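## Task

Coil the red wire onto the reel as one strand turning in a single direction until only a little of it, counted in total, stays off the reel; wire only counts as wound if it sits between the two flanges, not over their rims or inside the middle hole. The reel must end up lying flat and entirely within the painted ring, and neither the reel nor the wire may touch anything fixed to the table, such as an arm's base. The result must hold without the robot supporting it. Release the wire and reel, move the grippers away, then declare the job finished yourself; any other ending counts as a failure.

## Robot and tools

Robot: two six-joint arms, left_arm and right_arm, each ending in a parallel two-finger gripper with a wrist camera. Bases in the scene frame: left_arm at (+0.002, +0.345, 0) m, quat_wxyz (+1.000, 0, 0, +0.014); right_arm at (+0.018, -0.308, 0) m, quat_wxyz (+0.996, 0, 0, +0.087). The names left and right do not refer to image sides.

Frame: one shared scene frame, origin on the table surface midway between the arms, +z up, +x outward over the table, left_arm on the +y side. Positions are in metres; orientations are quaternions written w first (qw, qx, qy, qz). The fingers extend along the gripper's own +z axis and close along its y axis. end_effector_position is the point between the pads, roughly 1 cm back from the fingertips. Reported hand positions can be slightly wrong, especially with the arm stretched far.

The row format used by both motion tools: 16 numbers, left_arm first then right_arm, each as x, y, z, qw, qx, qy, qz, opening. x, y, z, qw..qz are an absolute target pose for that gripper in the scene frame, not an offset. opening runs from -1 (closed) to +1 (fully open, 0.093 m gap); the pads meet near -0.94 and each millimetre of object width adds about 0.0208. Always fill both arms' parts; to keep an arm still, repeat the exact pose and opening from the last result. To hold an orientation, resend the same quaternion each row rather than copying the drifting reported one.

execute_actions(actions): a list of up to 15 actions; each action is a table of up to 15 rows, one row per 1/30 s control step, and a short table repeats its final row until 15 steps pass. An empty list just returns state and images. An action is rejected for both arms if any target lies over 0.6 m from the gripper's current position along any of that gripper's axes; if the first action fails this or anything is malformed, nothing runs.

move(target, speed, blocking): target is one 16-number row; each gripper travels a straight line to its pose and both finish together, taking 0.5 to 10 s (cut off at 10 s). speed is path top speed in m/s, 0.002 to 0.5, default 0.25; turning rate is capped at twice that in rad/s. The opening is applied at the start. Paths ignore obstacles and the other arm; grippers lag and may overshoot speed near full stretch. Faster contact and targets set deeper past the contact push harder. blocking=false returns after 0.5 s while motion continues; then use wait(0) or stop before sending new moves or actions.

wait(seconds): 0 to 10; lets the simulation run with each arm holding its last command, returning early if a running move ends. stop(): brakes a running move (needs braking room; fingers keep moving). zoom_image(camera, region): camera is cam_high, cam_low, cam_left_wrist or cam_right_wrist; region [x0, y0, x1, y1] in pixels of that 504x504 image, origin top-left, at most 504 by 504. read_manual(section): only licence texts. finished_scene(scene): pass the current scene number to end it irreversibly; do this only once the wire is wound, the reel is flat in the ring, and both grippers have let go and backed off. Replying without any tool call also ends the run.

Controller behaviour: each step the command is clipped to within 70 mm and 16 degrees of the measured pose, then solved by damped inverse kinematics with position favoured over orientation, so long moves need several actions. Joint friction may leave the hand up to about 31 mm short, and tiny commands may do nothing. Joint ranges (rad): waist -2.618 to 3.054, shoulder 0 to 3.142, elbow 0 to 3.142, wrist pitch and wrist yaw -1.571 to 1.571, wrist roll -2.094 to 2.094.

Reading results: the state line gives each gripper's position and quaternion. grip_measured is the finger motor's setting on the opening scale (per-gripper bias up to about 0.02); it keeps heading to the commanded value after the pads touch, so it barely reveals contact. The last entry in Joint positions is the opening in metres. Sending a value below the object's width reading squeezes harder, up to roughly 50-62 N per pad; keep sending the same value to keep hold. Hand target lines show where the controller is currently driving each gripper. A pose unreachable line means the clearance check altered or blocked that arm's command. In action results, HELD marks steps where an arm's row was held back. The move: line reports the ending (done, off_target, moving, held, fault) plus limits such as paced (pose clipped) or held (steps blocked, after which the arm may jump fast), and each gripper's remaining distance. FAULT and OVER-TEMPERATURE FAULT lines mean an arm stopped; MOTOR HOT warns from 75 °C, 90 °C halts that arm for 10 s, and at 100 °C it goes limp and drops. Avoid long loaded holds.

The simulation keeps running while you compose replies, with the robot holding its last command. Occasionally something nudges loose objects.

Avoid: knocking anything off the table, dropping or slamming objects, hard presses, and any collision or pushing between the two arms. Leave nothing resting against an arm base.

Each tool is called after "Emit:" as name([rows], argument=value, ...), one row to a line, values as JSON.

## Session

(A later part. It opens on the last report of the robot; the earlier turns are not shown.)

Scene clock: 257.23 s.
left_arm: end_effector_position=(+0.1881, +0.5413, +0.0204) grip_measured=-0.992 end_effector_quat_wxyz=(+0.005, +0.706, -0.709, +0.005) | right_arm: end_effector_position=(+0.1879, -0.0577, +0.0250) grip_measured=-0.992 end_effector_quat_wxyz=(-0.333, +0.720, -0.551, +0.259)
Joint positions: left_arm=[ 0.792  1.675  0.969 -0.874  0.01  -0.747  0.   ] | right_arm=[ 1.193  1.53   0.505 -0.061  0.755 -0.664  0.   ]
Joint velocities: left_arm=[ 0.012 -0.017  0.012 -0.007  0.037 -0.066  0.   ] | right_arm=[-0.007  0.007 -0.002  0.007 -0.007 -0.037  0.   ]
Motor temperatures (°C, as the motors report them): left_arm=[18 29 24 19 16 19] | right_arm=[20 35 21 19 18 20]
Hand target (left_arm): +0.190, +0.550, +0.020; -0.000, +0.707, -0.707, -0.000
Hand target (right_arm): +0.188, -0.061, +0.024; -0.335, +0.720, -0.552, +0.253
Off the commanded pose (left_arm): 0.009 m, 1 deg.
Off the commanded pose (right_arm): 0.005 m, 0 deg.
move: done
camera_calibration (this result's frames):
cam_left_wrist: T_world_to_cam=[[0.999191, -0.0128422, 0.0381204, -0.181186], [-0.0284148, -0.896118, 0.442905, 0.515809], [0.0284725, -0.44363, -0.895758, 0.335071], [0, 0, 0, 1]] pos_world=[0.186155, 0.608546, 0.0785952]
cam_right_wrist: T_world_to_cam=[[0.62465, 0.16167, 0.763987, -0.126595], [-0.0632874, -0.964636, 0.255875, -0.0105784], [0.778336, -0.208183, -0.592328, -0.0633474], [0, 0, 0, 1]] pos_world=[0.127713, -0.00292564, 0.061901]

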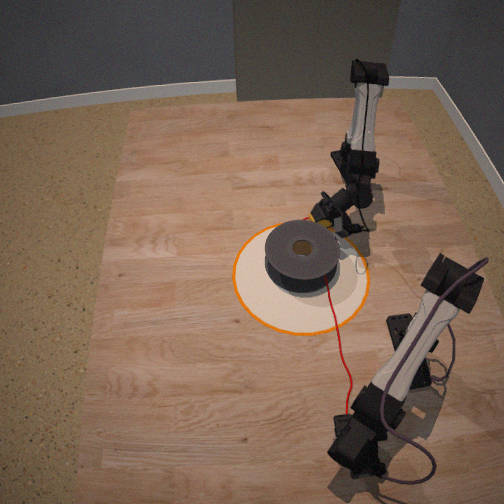

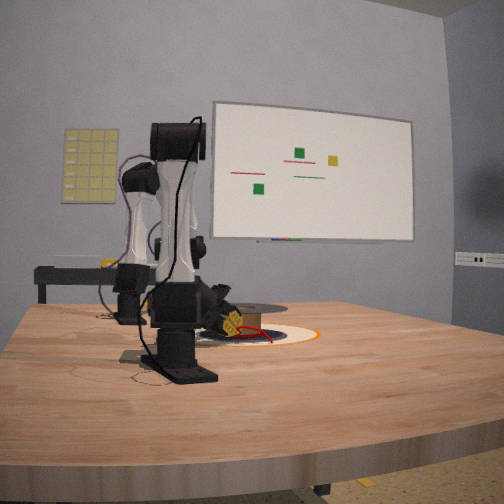

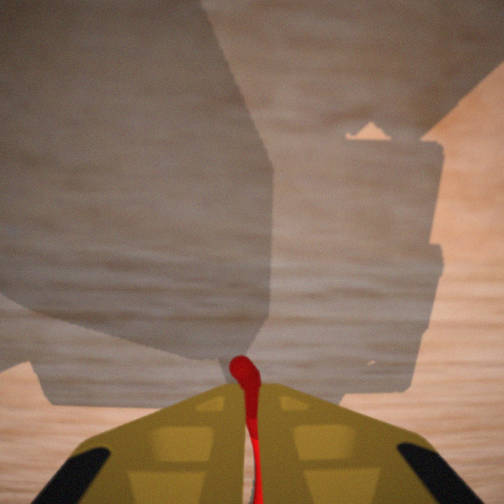

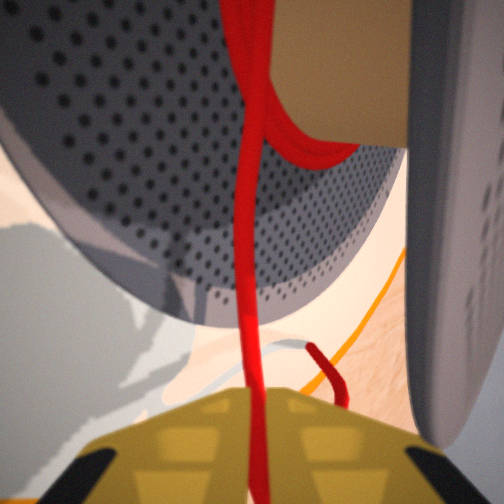

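Emit:
move(target=[0.19,0.55,0.02,0,0.707,-0.707,0,-1,0.215,-0.058,0.024,0.413,-0.885,0.196,-0.092,-1], speed=0.15)

Emit:
move(target=[0.19,0.55,0.02,0,0.707,-0.707,0,-1,0.25,-0.043,0.022,0.413,-0.885,0.196,-0.092,-1], speed=0.08)

Scene clock: 263.57 s.
left_arm: end_effector_position=(+0.1881, +0.5413, +0.0204) grip_measured=-0.992 end_effector_quat_wxyz=(+0.005, +0.705, -0.709, +0.005) | right_arm: end_effector_position=(+0.2087, -0.0578, +0.0227) grip_measured=-0.992 end_effector_quat_wxyz=(-0.419, +0.881, -0.199, +0.088)
Joint positions: left_arm=[ 0.792  1.675  0.969 -0.874  0.01  -0.746  0.   ] | right_arm=[ 0.595  1.396  0.269  0.407 -0.286 -1.798  0.   ]
Joint velocities: left_arm=[ 0.012 -0.002  0.012 -0.007 -0.037 -0.007  0.   ] | right_arm=[ 0.002 -0.002 -0.017 -0.037 -0.022 -0.095  0.   ]
Motor temperatures (°C, as the motors report them): left_arm=[18 29 24 19 16 19] | right_arm=[20 34 21 20 18 20]
Hand target (left_arm): +0.190, +0.550, +0.020; -0.000, +0.707, -0.707, -0.000
Hand target (right_arm): +0.212, -0.056, +0.023; -0.419, +0.882, -0.198, +0.085
Off the commanded pose (left_arm): 0.009 m, 1 deg.
Off the commanded pose (right_arm): 0.006 m, 1 deg.
move: done
camera_calibration (this result's frames):
cam_left_wrist: T_world_to_cam=[[0.999185, -0.0132233, 0.0381255, -0.180978], [-0.0287589, -0.896107, 0.442905, 0.515868], [0.0283079, -0.44364, -0.895758, 0.335108], [0, 0, 0, 1]] pos_world=[0.186181, 0.608547, 0.0785952]
cam_right_wrist: T_world_to_cam=[[0.286806, 0.565144, 0.773534, -0.0441917], [0.698992, -0.675611, 0.234434, -0.150672], [0.655097, 0.473457, -0.588801, -0.0157654], [0, 0, 0, 1]] pos_world=[0.128321, -0.0693568, 0.0602237]

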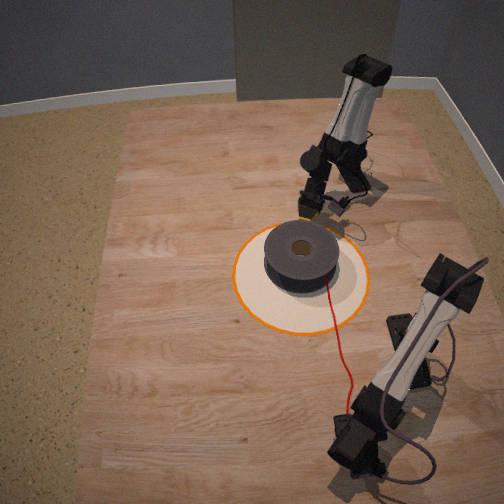

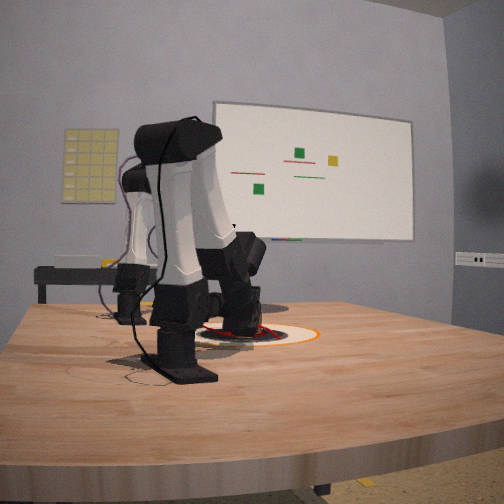

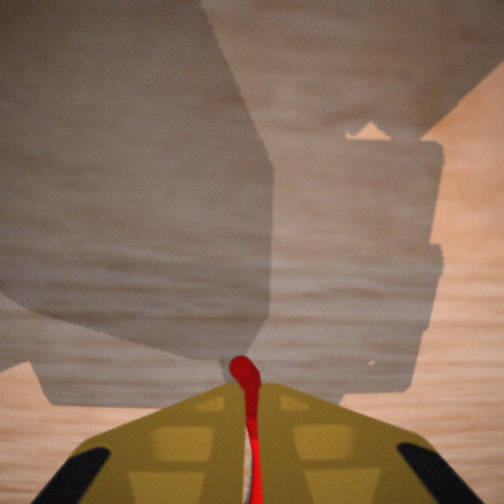

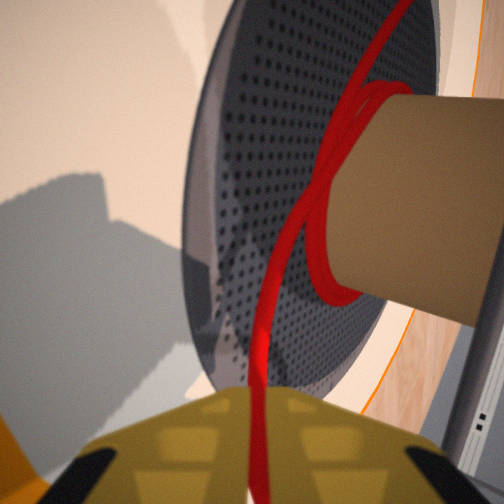

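Scene clock: 264.43 s.
left_arm: end_effector_position=(+0.1881, +0.5413, +0.0204) grip_measured=-0.992 end_effector_quat_wxyz=(+0.005, +0.705, -0.709, +0.005) | right_arm: end_effector_position=(+0.2443, -0.0453, +0.0202) grip_measured=-0.992 end_effector_quat_wxyz=(-0.412, +0.884, -0.198, +0.093)
Joint positions: left_arm=[ 0.792  1.675  0.969 -0.874  0.01  -0.746  0.   ] | right_arm=[ 0.533  1.552  0.404  0.405 -0.32  -1.853  0.   ]
Joint velocities: left_arm=[ 0.012 -0.002  0.002  0.037  0.007  0.007  0.   ] | right_arm=[-0.022 -0.007  0.012  0.022  0.081 -0.007  0.   ]
Motor temperatures (°C, as the motors report them): left_arm=[18 29 24 19 16 19] | right_arm=[20 34 21 20 18 20]
Hand target (left_arm): +0.190, +0.550, +0.020; -0.000, +0.707, -0.707, -0.000
Hand target (right_arm): +0.250, -0.043, +0.022; -0.414, +0.884, -0.196, +0.091
Off the commanded pose (left_arm): 0.009 m, 1 deg.
Off the commanded pose (right_arm): 0.006 m, 0 deg.
move: done
camera_calibration (this result's frames):
cam_left_wrist: T_world_to_cam=[[0.999185, -0.0132233, 0.0381255, -0.180978], [-0.0287589, -0.896107, 0.442905, 0.515868], [0.0283079, -0.44364, -0.895758, 0.335108], [0, 0, 0, 1]] pos_world=[0.186181, 0.608547, 0.0785952]
cam_right_wrist: T_world_to_cam=[[0.28357, 0.577972, 0.765203, -0.0580083], [0.696689, -0.67249, 0.249764, -0.166141], [0.658948, 0.462283, -0.593365, -0.0479372], [0, 0, 0, 1]] pos_world=[0.163786, -0.0560404, 0.05744]

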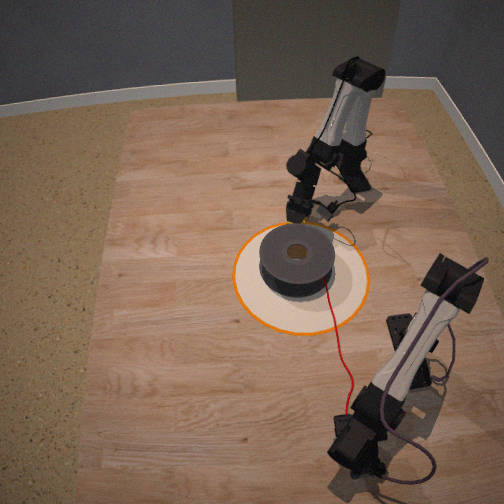

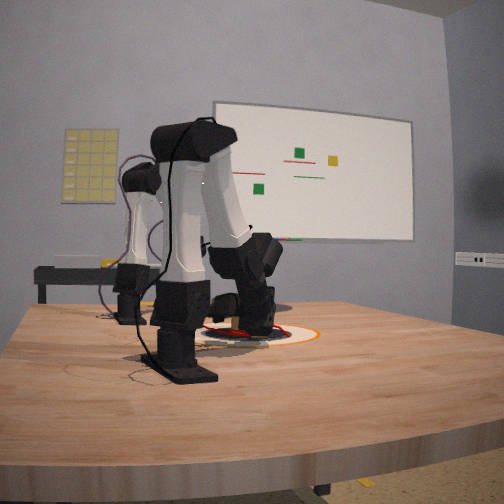

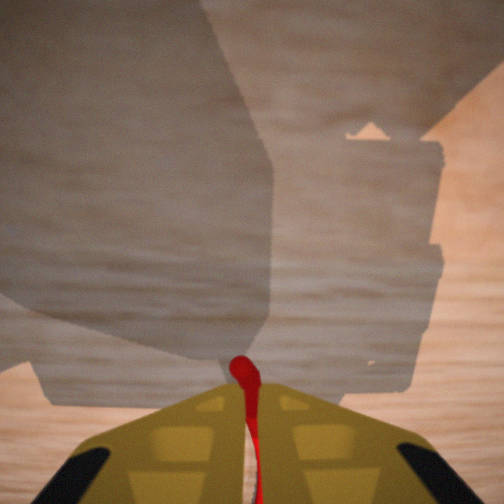

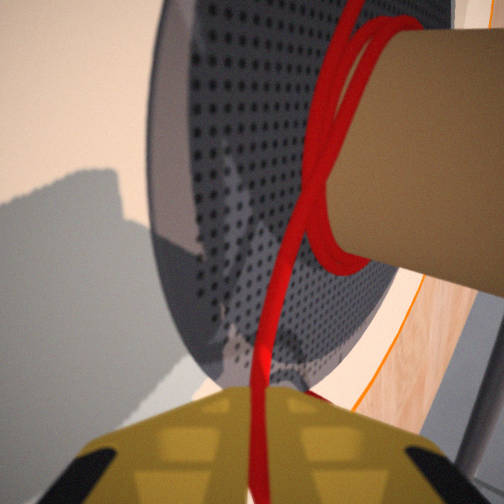

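Emit:
move(target=[0.19,0.55,0.02,0,0.707,-0.707,0,-1,0.282,-0.026,0.022,0.413,-0.885,0.196,-0.092,-1], speed=0.08)

Emit:
zoom_image(camera="cam_high", region=[220, 180, 390, 340])

Scene clock: 266.03 s.
left_arm: end_effector_position=(+0.1881, +0.5413, +0.0204) grip_measured=-0.992 end_effector_quat_wxyz=(+0.005, +0.705, -0.709, +0.005) | right_arm: end_effector_position=(+0.2752, -0.0288, +0.0187) grip_measured=-0.992 end_effector_quat_wxyz=(-0.409, +0.886, -0.198, +0.091)
Joint positions: left_arm=[ 0.792  1.675  0.969 -0.874  0.01  -0.746  0.   ] | right_arm=[ 0.505  1.68   0.543  0.378 -0.34  -1.875  0.   ]
Joint velocities: left_arm=[-0.022  0.007  0.002 -0.037  0.022  0.037  0.   ] | right_arm=[-0.007 -0.017  0.002 -0.051 -0.066  0.066  0.   ]
Motor temperatures (°C, as the motors report them): left_arm=[18 28 24 19 16 19] | right_arm=[20 33 21 20 18 20]
Hand target (left_arm): +0.190, +0.550, +0.020; -0.000, +0.707, -0.707, -0.000
Hand target (right_arm): +0.282, -0.026, +0.021; -0.413, +0.884, -0.196, +0.092
Off the commanded pose (left_arm): 0.009 m, 1 deg.
Off the commanded pose (right_arm): 0.008 m, 1 deg.
move: done
camera_calibration (this result's frames):
cam_left_wrist: T_world_to_cam=[[0.999185, -0.0132233, 0.0381255, -0.180978], [-0.0287589, -0.896107, 0.442905, 0.515868], [0.0283079, -0.44364, -0.895758, 0.335108], [0, 0, 0, 1]] pos_world=[0.186181, 0.608547, 0.0785952]
cam_right_wrist: T_world_to_cam=[[0.286759, 0.582905, 0.760258, -0.0757331], [0.698339, -0.670449, 0.250642, -0.176597], [0.655814, 0.459043, -0.599322, -0.0758792], [0, 0, 0, 1]] pos_world=[0.194804, -0.0394223, 0.0563633]

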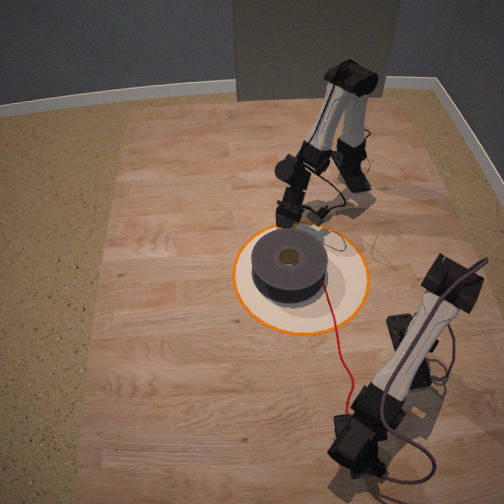

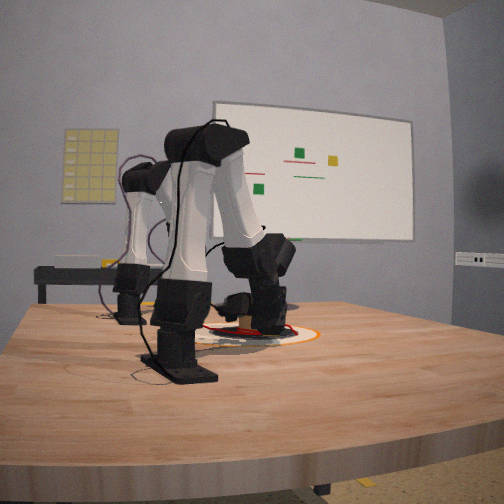

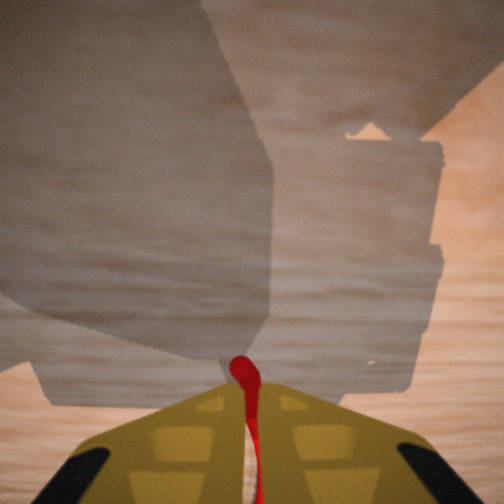

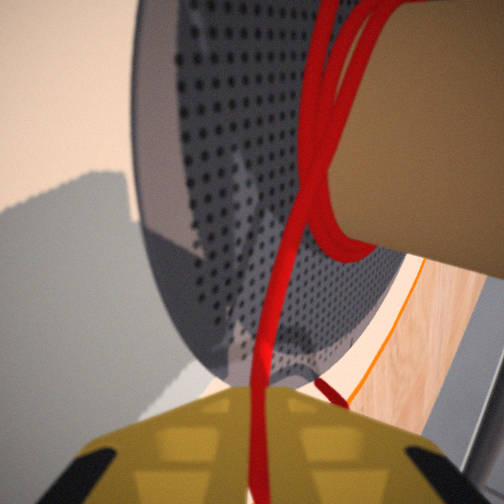

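Region (220, 180, 390, 340) of cam_high's 504x504 image, scaled by 2.965, with more detail than that image has; it fills the top 474 rows of this view, and the rest is white.

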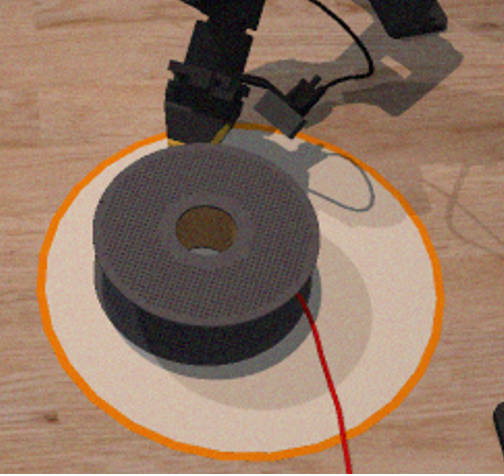

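Emit:
execute_actions([
  [[0.19,0.55,0.02,0,0.707,-0.707,0,-1,0.275,-0.029,0.019,0.413,-0.885,0.196,-0.092,-0.5]],
])

Emit:
move(target=[0.19,0.55,0.02,0,0.707,-0.707,0,-1,0.258,-0.075,0.065,0.413,-0.885,0.196,-0.092,-0.5], speed=0.15)

Scene clock: 271.10 s.
left_arm: end_effector_position=(+0.1881, +0.5413, +0.0204) grip_measured=-0.992 end_effector_quat_wxyz=(+0.005, +0.705, -0.709, +0.005) | right_arm: end_effector_position=(+0.2749, -0.0290, +0.0184) grip_measured=-0.503 end_effector_quat_wxyz=(-0.408, +0.886, -0.198, +0.090)
Joint positions: left_arm=[ 0.792  1.675  0.969 -0.874  0.01  -0.746  0.   ] | right_arm=[ 0.505  1.68   0.543  0.376 -0.34  -1.876  0.021]
Joint velocities: left_arm=[-0.027  0.007 -0.012  0.051  0.007 -0.037  0.   ] | right_arm=[-0.002 -0.007  0.012  0.066 -0.007 -0.051 -0.   ]
Motor temperatures (°C, as the motors report them): left_arm=[18 28 25 19 16 19] | right_arm=[20 32 22 21 18 20]
Hand target (left_arm): +0.190, +0.550, +0.020; -0.000, +0.707, -0.707, -0.000
Hand target (right_arm): +0.275, -0.029, +0.019; -0.413, +0.885, -0.196, +0.092
Off the commanded pose (left_arm): 0.009 m, 1 deg.
Off the commanded pose (right_arm): 0.001 m, 1 deg.
Step readings (end_effector_position):
0: left_arm (+0.1881, +0.5413, +0.0204) | right_arm (+0.2752, -0.0288, +0.0187)
1: left_arm (+0.1881, +0.5413, +0.0204) | right_arm (+0.2752, -0.0288, +0.0187)
2: left_arm (+0.1881, +0.5413, +0.0204) | right_arm (+0.2750, -0.0289, +0.0186)
4: left_arm (+0.1881, +0.5413, +0.0204) | right_arm (+0.2750, -0.0289, +0.0186)
8: left_arm (+0.1881, +0.5413, +0.0204) | right_arm (+0.2749, -0.0290, +0.0184)
15: end_effector_position above
camera_calibration (this result's frames):
cam_left_wrist: T_world_to_cam=[[0.999185, -0.0132233, 0.0381255, -0.180978], [-0.0287589, -0.896107, 0.442905, 0.515868], [0.0283079, -0.44364, -0.895758, 0.335108], [0, 0, 0, 1]] pos_world=[0.186181, 0.608547, 0.0785952]
cam_right_wrist: T_world_to_cam=[[0.287388, 0.584249, 0.758987, -0.0754425], [0.699212, -0.669539, 0.25064, -0.176637], [0.654607, 0.458662, -0.600932, -0.0754667], [0, 0, 0, 1]] pos_world=[0.194589, -0.0395743, 0.0561817]

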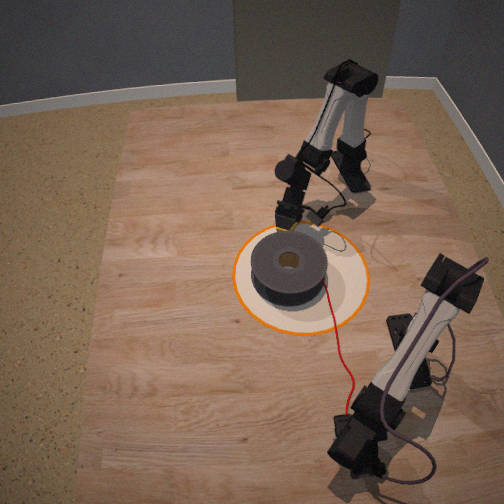

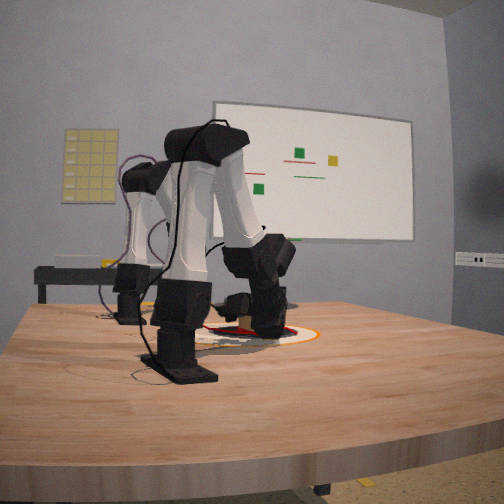

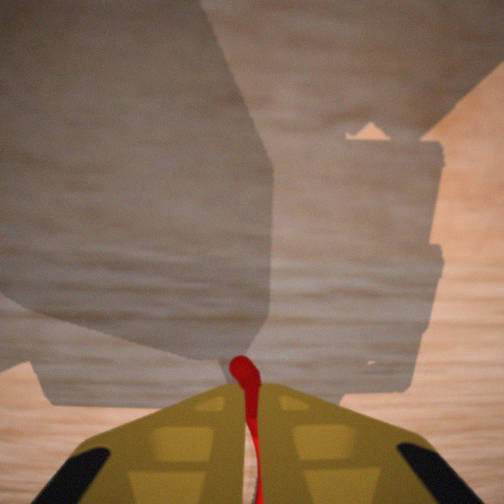

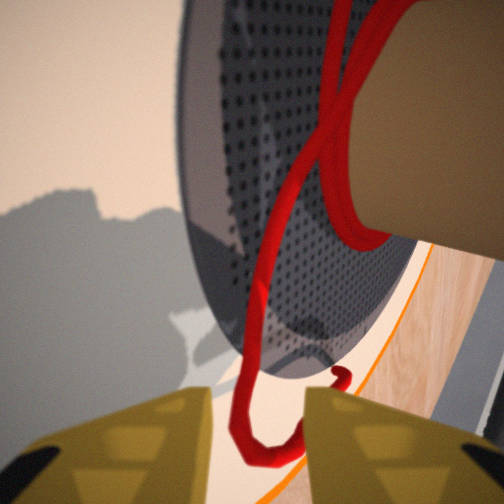

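Scene clock: 272.27 s.
left_arm: end_effector_position=(+0.1881, +0.5413, +0.0204) grip_measured=-0.992 end_effector_quat_wxyz=(+0.005, +0.705, -0.709, +0.005) | right_arm: end_effector_position=(+0.2644, -0.0683, +0.0697) grip_measured=-0.503 end_effector_quat_wxyz=(-0.418, +0.882, -0.194, +0.099)
Joint positions: left_arm=[ 0.792  1.675  0.969 -0.874  0.01  -0.746  0.   ] | right_arm=[ 0.398  1.361  0.51   0.089 -0.418 -1.955  0.021]
Joint velocities: left_arm=[-0.017  0.002 -0.027 -0.051  0.037  0.007  0.   ] | right_arm=[-0.002  0.002 -0.012  0.051 -0.066  0.066 -0.   ]
Motor temperatures (°C, as the motors report them): left_arm=[18 28 25 19 16 19] | right_arm=[20 32 22 21 18 20]
Hand target (left_arm): +0.190, +0.550, +0.020; -0.000, +0.707, -0.707, -0.000
Hand target (right_arm): +0.259, -0.074, +0.066; -0.414, +0.884, -0.197, +0.091
Off the commanded pose (left_arm): 0.009 m, 1 deg.
Off the commanded pose (right_arm): 0.010 m, 1 deg.
move: done
camera_calibration (this result's frames):
cam_left_wrist: T_world_to_cam=[[0.999185, -0.0132233, 0.0381255, -0.180978], [-0.0287589, -0.896107, 0.442905, 0.515868], [0.0283079, -0.44364, -0.895758, 0.335108], [0, 0, 0, 1]] pos_world=[0.186181, 0.608547, 0.0785952]
cam_right_wrist: T_world_to_cam=[[0.269939, 0.571533, 0.774909, -0.0857196], [0.693658, -0.673592, 0.255171, -0.207597], [0.667811, 0.468641, -0.578277, -0.0240878], [0, 0, 0, 1]] pos_world=[0.183226, -0.0795553, 0.105468]

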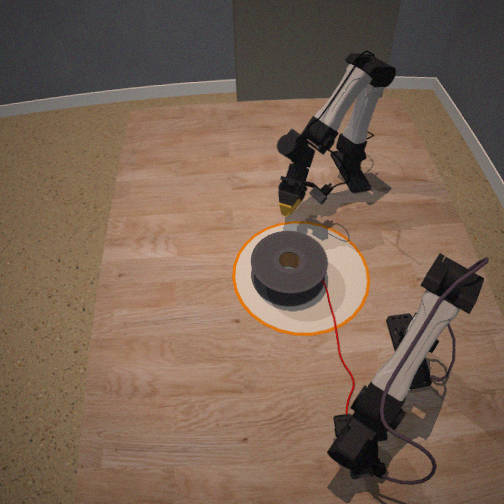

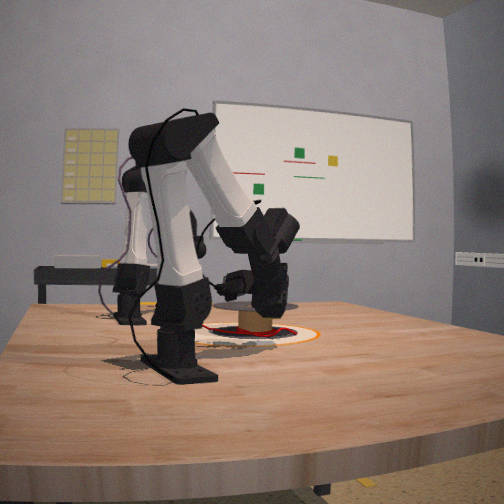

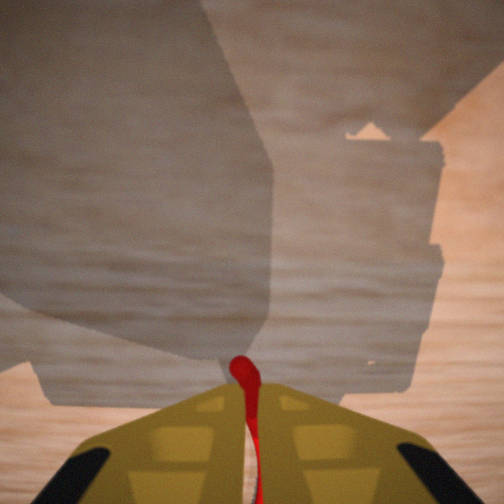

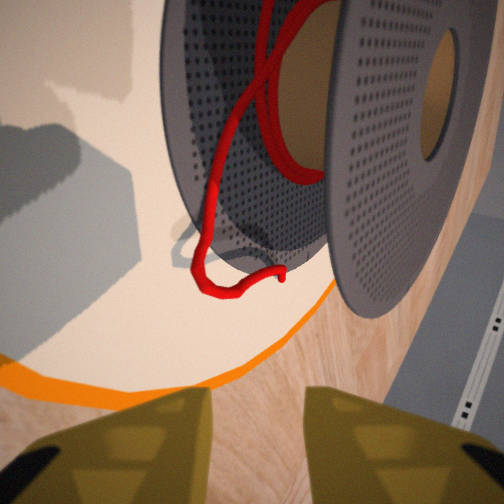

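Emit:
move(target=[0.19,0.55,0.02,0,0.707,-0.707,0,-1,0.262,-0.066,0.026,0.488,-0.845,0.187,-0.108,-1], speed=0.12)

Scene clock: 276.60 s.
left_arm: end_effector_position=(+0.1881, +0.5413, +0.0204) grip_measured=-0.992 end_effector_quat_wxyz=(+0.005, +0.705, -0.709, +0.005) | right_arm: end_effector_position=(+0.2667, -0.0611, +0.0352) grip_measured=-0.999 end_effector_quat_wxyz=(-0.493, +0.843, -0.179, +0.120)
Joint positions: left_arm=[ 0.792  1.675  0.969 -0.874  0.01  -0.746  0.   ] | right_arm=[ 0.38   1.612  0.317  0.711 -0.49  -1.901  0.   ]
Joint velocities: left_arm=[-0.012 -0.002  0.002  0.022  0.007  0.022  0.   ] | right_arm=[-0.002 -0.002 -0.007 -0.051  0.037 -0.081  0.   ]
Motor temperatures (°C, as the motors report them): left_arm=[18 28 25 19 16 19] | right_arm=[20 32 22 21 18 20]
Hand target (left_arm): +0.190, +0.550, +0.020; -0.000, +0.707, -0.707, -0.000
Hand target (right_arm): +0.261, -0.066, +0.026; -0.488, +0.846, -0.187, +0.108
Off the commanded pose (left_arm): 0.009 m, 1 deg.
Off the commanded pose (right_arm): 0.011 m, 2 deg.
move: off_target (right_arm)
camera_calibration (this result's frames):
cam_left_wrist: T_world_to_cam=[[0.999185, -0.0132233, 0.0381255, -0.180978], [-0.0287589, -0.896107, 0.442905, 0.515868], [0.0283079, -0.44364, -0.895758, 0.335108], [0, 0, 0, 1]] pos_world=[0.186181, 0.608547, 0.0785952]
cam_right_wrist: T_world_to_cam=[[0.194446, 0.446918, 0.873187, -0.054748], [0.679399, -0.703449, 0.208751, -0.191999], [0.707537, 0.552651, -0.440418, -0.0592791], [0, 0, 0, 1]] pos_world=[0.183031, -0.0778328, 0.0617775]

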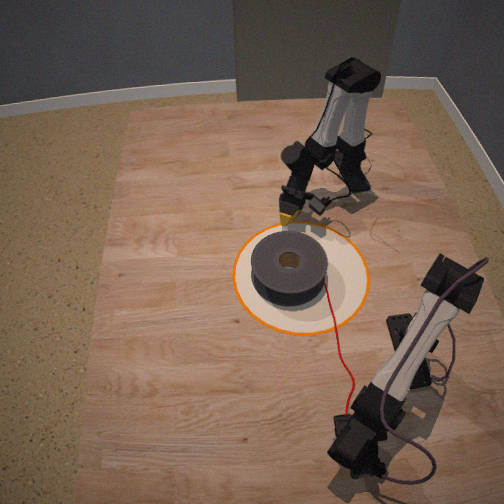

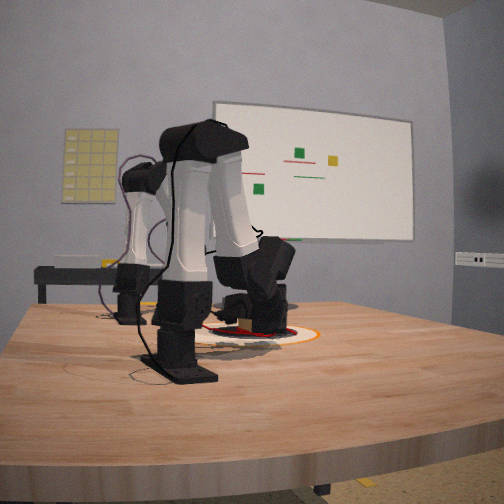

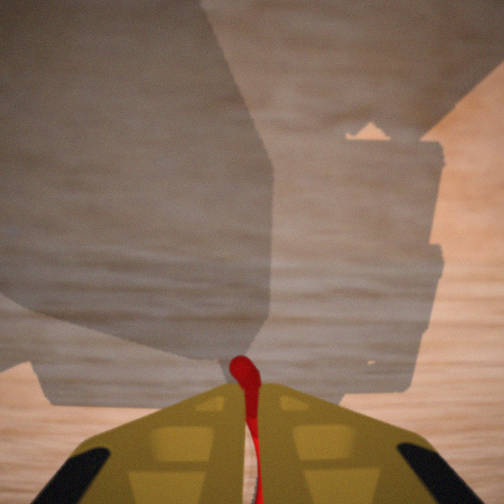

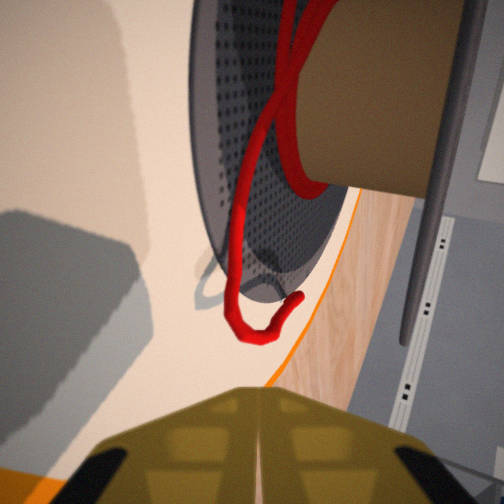

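Emit:
execute_actions(actions=[])

Scene clock: 279.57 s.
left_arm: end_effector_position=(+0.1881, +0.5413, +0.0204) grip_measured=-0.992 end_effector_quat_wxyz=(+0.005, +0.705, -0.709, +0.005) | right_arm: end_effector_position=(+0.2669, -0.0610, +0.0355) grip_measured=-0.999 end_effector_quat_wxyz=(-0.493, +0.843, -0.179, +0.120)
Joint positions: left_arm=[ 0.792  1.675  0.969 -0.874  0.01  -0.746  0.   ] | right_arm=[ 0.38   1.612  0.317  0.713 -0.49  -1.9    0.   ]
Joint velocities: left_arm=[ 0.017 -0.002  0.002  0.022 -0.037  0.022  0.   ] | right_arm=[-0.002 -0.002 -0.012  0.037  0.007 -0.037  0.   ]
Motor temperatures (°C, as the motors report them): left_arm=[18 27 25 19 16 19] | right_arm=[20 31 22 22 18 20]
Hand target (left_arm): +0.190, +0.550, +0.020; -0.000, +0.707, -0.707, -0.000
Hand target (right_arm): +0.261, -0.066, +0.026; -0.488, +0.846, -0.187, +0.108
Off the commanded pose (left_arm): 0.009 m, 1 deg.
Off the commanded pose (right_arm): 0.012 m, 2 deg.
camera_calibration (this result's frames):
cam_left_wrist: T_world_to_cam=[[0.999185, -0.0132233, 0.0381255, -0.180978], [-0.0287589, -0.896107, 0.442905, 0.515868], [0.0283079, -0.44364, -0.895758, 0.335108], [0, 0, 0, 1]] pos_world=[0.186181, 0.608547, 0.0785952]
cam_right_wrist: T_world_to_cam=[[0.193657, 0.446055, 0.873803, -0.0548962], [0.67906, -0.703773, 0.208762, -0.192019], [0.708078, 0.552937, -0.439189, -0.0595294], [0, 0, 0, 1]] pos_world=[0.183175, -0.0777351, 0.0619101]

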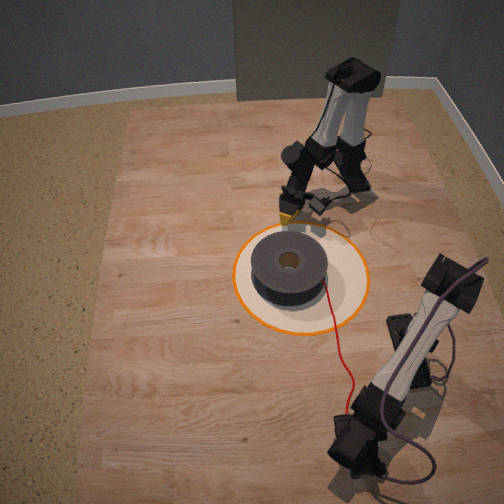

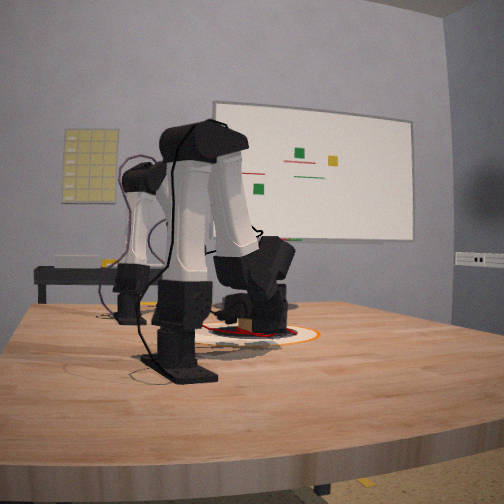

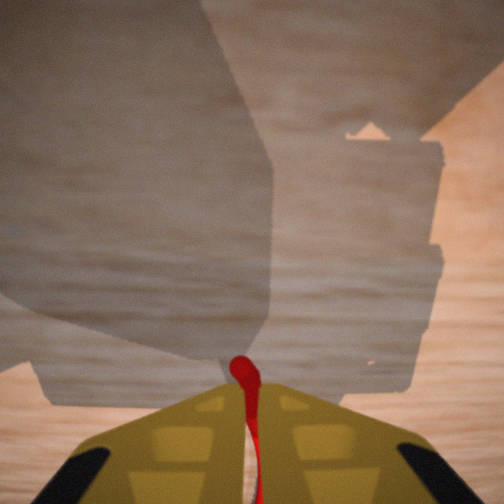

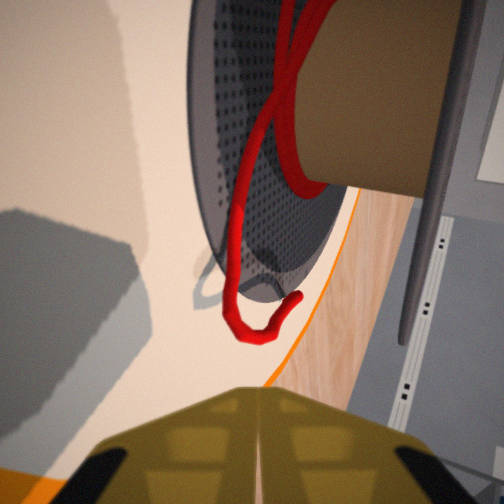

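Emit:
move(target=[0.19,0.55,0.02,0,0.707,-0.707,0,-1, 0.268,-0.055,0.014,0.488,-0.845,0.187,-0.108,-1], speed=0.05)

Emit:
move(target=[0.19,0.55,0.02,0,0.707,-0.707,0,-1, 0.282,-0.025,0.012,0.488,-0.845,0.187,-0.108,-1], speed=0.04)

Scene clock: 306.57 s.
left_arm: end_effector_position=(+0.1881, +0.5413, +0.0204) grip_measured=-0.992 end_effector_quat_wxyz=(+0.005, +0.705, -0.709, +0.005) | right_arm: end_effector_position=(+0.2664, -0.0589, +0.0150) grip_measured=-0.999 end_effector_quat_wxyz=(-0.487, +0.846, -0.188, +0.107)
Joint positions: left_arm=[ 0.792  1.675  0.969 -0.874  0.01  -0.746  0.   ] | right_arm=[ 0.386  1.728  0.317  0.805 -0.49  -1.884  0.   ]
Joint velocities: left_arm=[-0.007 -0.012 -0.007  0.066 -0.007 -0.037  0.   ] | right_arm=[-0.007  0.002 -0.017  0.022 -0.007  0.007  0.   ]
Motor temperatures (°C, as the motors report them): left_arm=[18 26 26 19 16 19] | right_arm=[20 28 21 24 18 20]
Hand target (left_arm): +0.190, +0.550, +0.020; -0.000, +0.707, -0.707, -0.000
Hand target (right_arm): +0.268, -0.055, +0.014; -0.488, +0.846, -0.187, +0.108
Off the commanded pose (left_arm): 0.009 m, 1 deg.
Off the commanded pose (right_arm): 0.004 m, 0 deg.
move: done
camera_calibration (this result's frames):
cam_left_wrist: T_world_to_cam=[[0.999185, -0.0132233, 0.0381255, -0.180978], [-0.0287589, -0.896107, 0.442905, 0.515868], [0.0283079, -0.44364, -0.895758, 0.335108], [0, 0, 0, 1]] pos_world=[0.186181, 0.608547, 0.0785952]
cam_right_wrist: T_world_to_cam=[[0.224112, 0.45139, 0.863725, -0.045521], [0.68429, -0.703934, 0.190328, -0.187021], [0.693918, 0.548384, -0.466641, -0.0654154], [0, 0, 0, 1]] pos_world=[0.183571, -0.0752298, 0.0443875]

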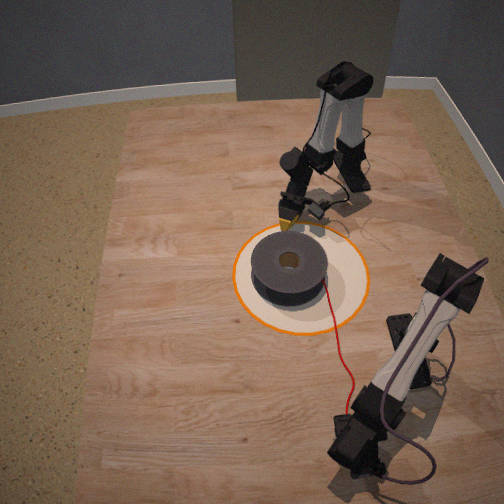

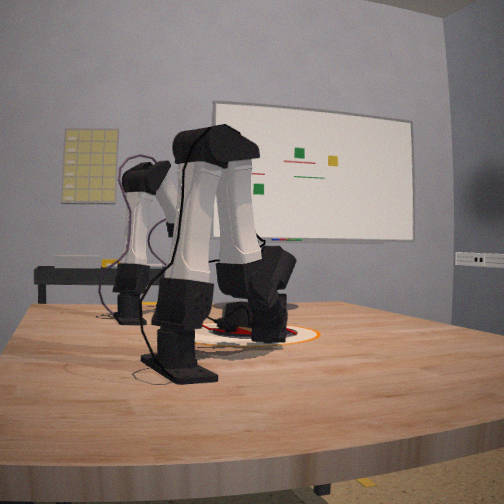

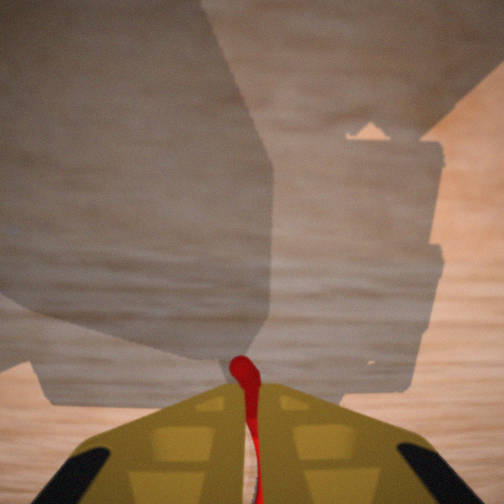

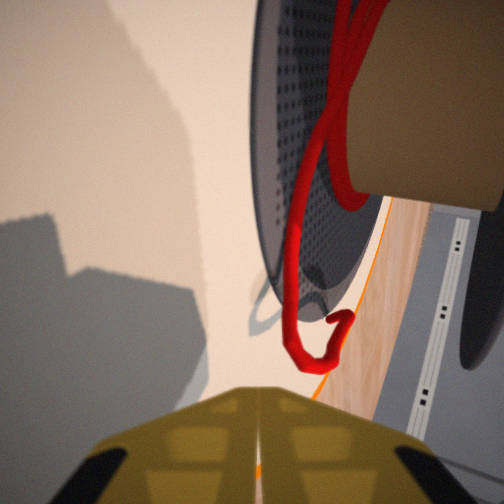

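Scene clock: 307.77 s.
left_arm: end_effector_position=(+0.1881, +0.5413, +0.0204) grip_measured=-0.992 end_effector_quat_wxyz=(+0.005, +0.705, -0.709, +0.005) | right_arm: end_effector_position=(+0.2767, -0.0315, +0.0092) grip_measured=-0.999 end_effector_quat_wxyz=(-0.483, +0.849, -0.188, +0.102)
Joint positions: left_arm=[ 0.792  1.675  0.969 -0.874  0.01  -0.746  0.   ] | right_arm=[ 0.456  1.821  0.414  0.806 -0.436 -1.844  0.   ]
Joint velocities: left_arm=[-0.027 -0.002  0.007  0.139 -0.051 -0.007  0.   ] | right_arm=[-0.002  0.007  0.002 -0.037  0.007  0.022  0.   ]
Motor temperatures (°C, as the motors report them): left_arm=[18 26 26 19 16 19] | right_arm=[20 28 21 24 18 20]
Hand target (left_arm): +0.190, +0.550, +0.020; -0.000, +0.707, -0.707, -0.000
Hand target (right_arm): +0.282, -0.025, +0.011; -0.487, +0.846, -0.186, +0.109
Off the commanded pose (left_arm): 0.009 m, 1 deg.
Off the commanded pose (right_arm): 0.009 m, 1 deg.
move: done
camera_calibration (this result's frames):
cam_left_wrist: T_world_to_cam=[[0.999185, -0.0132233, 0.0381255, -0.180978], [-0.0287589, -0.896107, 0.442905, 0.515868], [0.0283079, -0.44364, -0.895758, 0.335108], [0, 0, 0, 1]] pos_world=[0.186181, 0.608547, 0.0785952]
cam_right_wrist: T_world_to_cam=[[0.229458, 0.459508, 0.858022, -0.0563034], [0.689842, -0.698669, 0.189685, -0.175047], [0.686635, 0.548375, -0.477303, -0.0881283], [0, 0, 0, 1]] pos_world=[0.194186, -0.0481006, 0.0394494]

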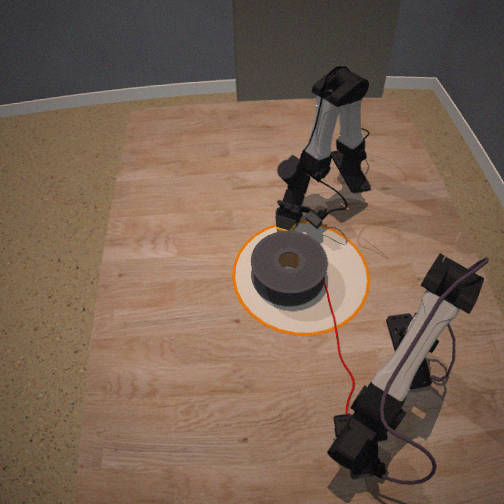

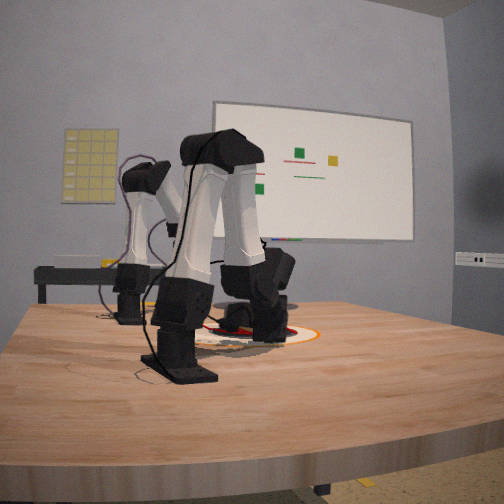

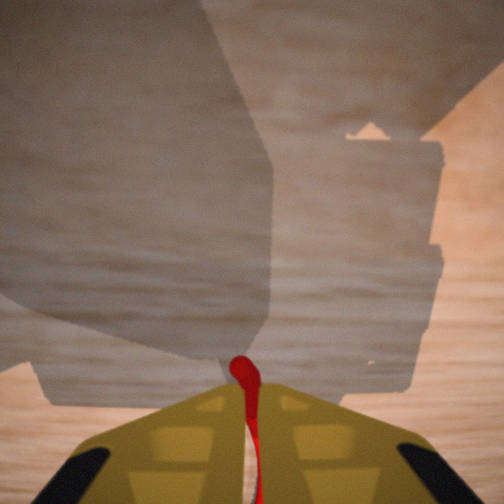

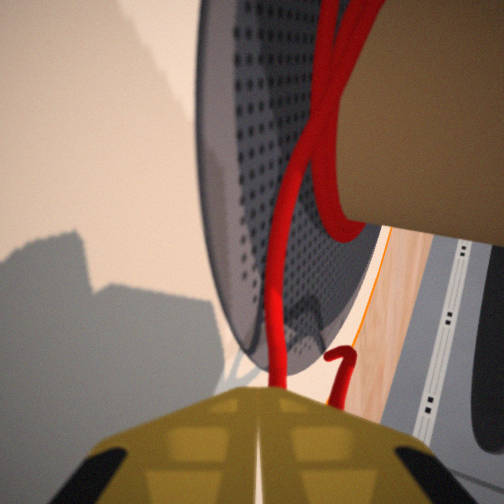

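Emit:
move(target=[0.19,0.55,0.02,0,0.707,-0.707,0,-1, 0.262,-0.075,0.04,0.488,-0.845,0.187,-0.108,-1], speed=0.1)

Scene clock: 316.73 s.
left_arm: end_effector_position=(+0.1881, +0.5413, +0.0204) grip_measured=-0.992 end_effector_quat_wxyz=(+0.005, +0.705, -0.709, +0.005) | right_arm: end_effector_position=(+0.2682, -0.0688, +0.0440) grip_measured=-0.999 end_effector_quat_wxyz=(-0.493, +0.842, -0.186, +0.114)
Joint positions: left_arm=[ 0.792  1.675  0.969 -0.874  0.01  -0.746  0.   ] | right_arm=[ 0.344  1.546  0.324  0.625 -0.523 -1.909  0.   ]
Joint velocities: left_arm=[ 0.002  0.007 -0.032 -0.007  0.051 -0.037  0.   ] | right_arm=[-0.012 -0.007 -0.002 -0.007 -0.066 -0.081  0.   ]
Motor temperatures (°C, as the motors report them): left_arm=[18 26 26 19 16 19] | right_arm=[20 28 21 25 18 20]
Hand target (left_arm): +0.190, +0.550, +0.020; -0.000, +0.707, -0.707, -0.000
Hand target (right_arm): +0.262, -0.074, +0.041; -0.490, +0.844, -0.188, +0.107
Off the commanded pose (left_arm): 0.009 m, 1 deg.
Off the commanded pose (right_arm): 0.010 m, 1 deg.
move: done
camera_calibration (this result's frames):
cam_left_wrist: T_world_to_cam=[[0.999185, -0.0132233, 0.0381255, -0.180978], [-0.0287589, -0.896107, 0.442905, 0.515868], [0.0283079, -0.44364, -0.895758, 0.335108], [0, 0, 0, 1]] pos_world=[0.186181, 0.608547, 0.0785952]
cam_right_wrist: T_world_to_cam=[[0.209815, 0.440848, 0.872715, -0.0637788], [0.678994, -0.707945, 0.194374, -0.199742], [0.703524, 0.551785, -0.447871, -0.0508748], [0, 0, 0, 1]] pos_world=[0.184797, -0.0852174, 0.0717]

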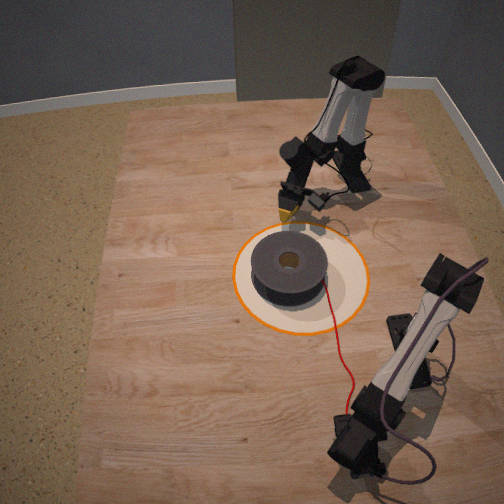

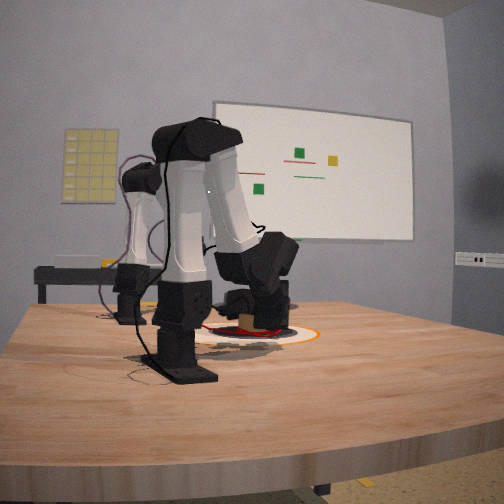

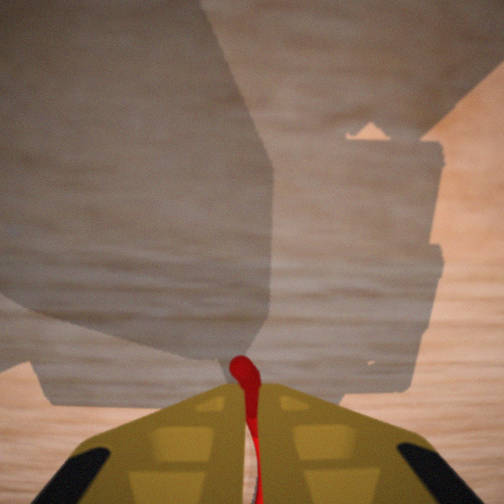

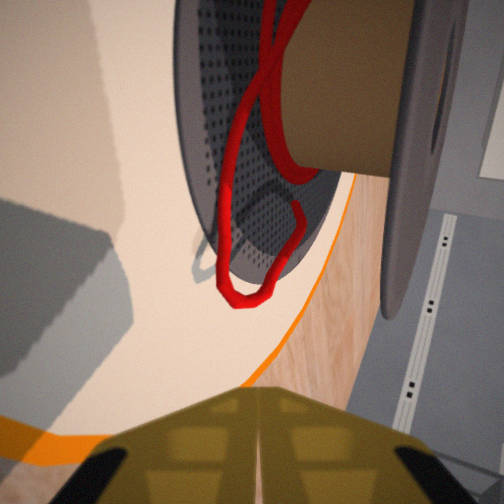

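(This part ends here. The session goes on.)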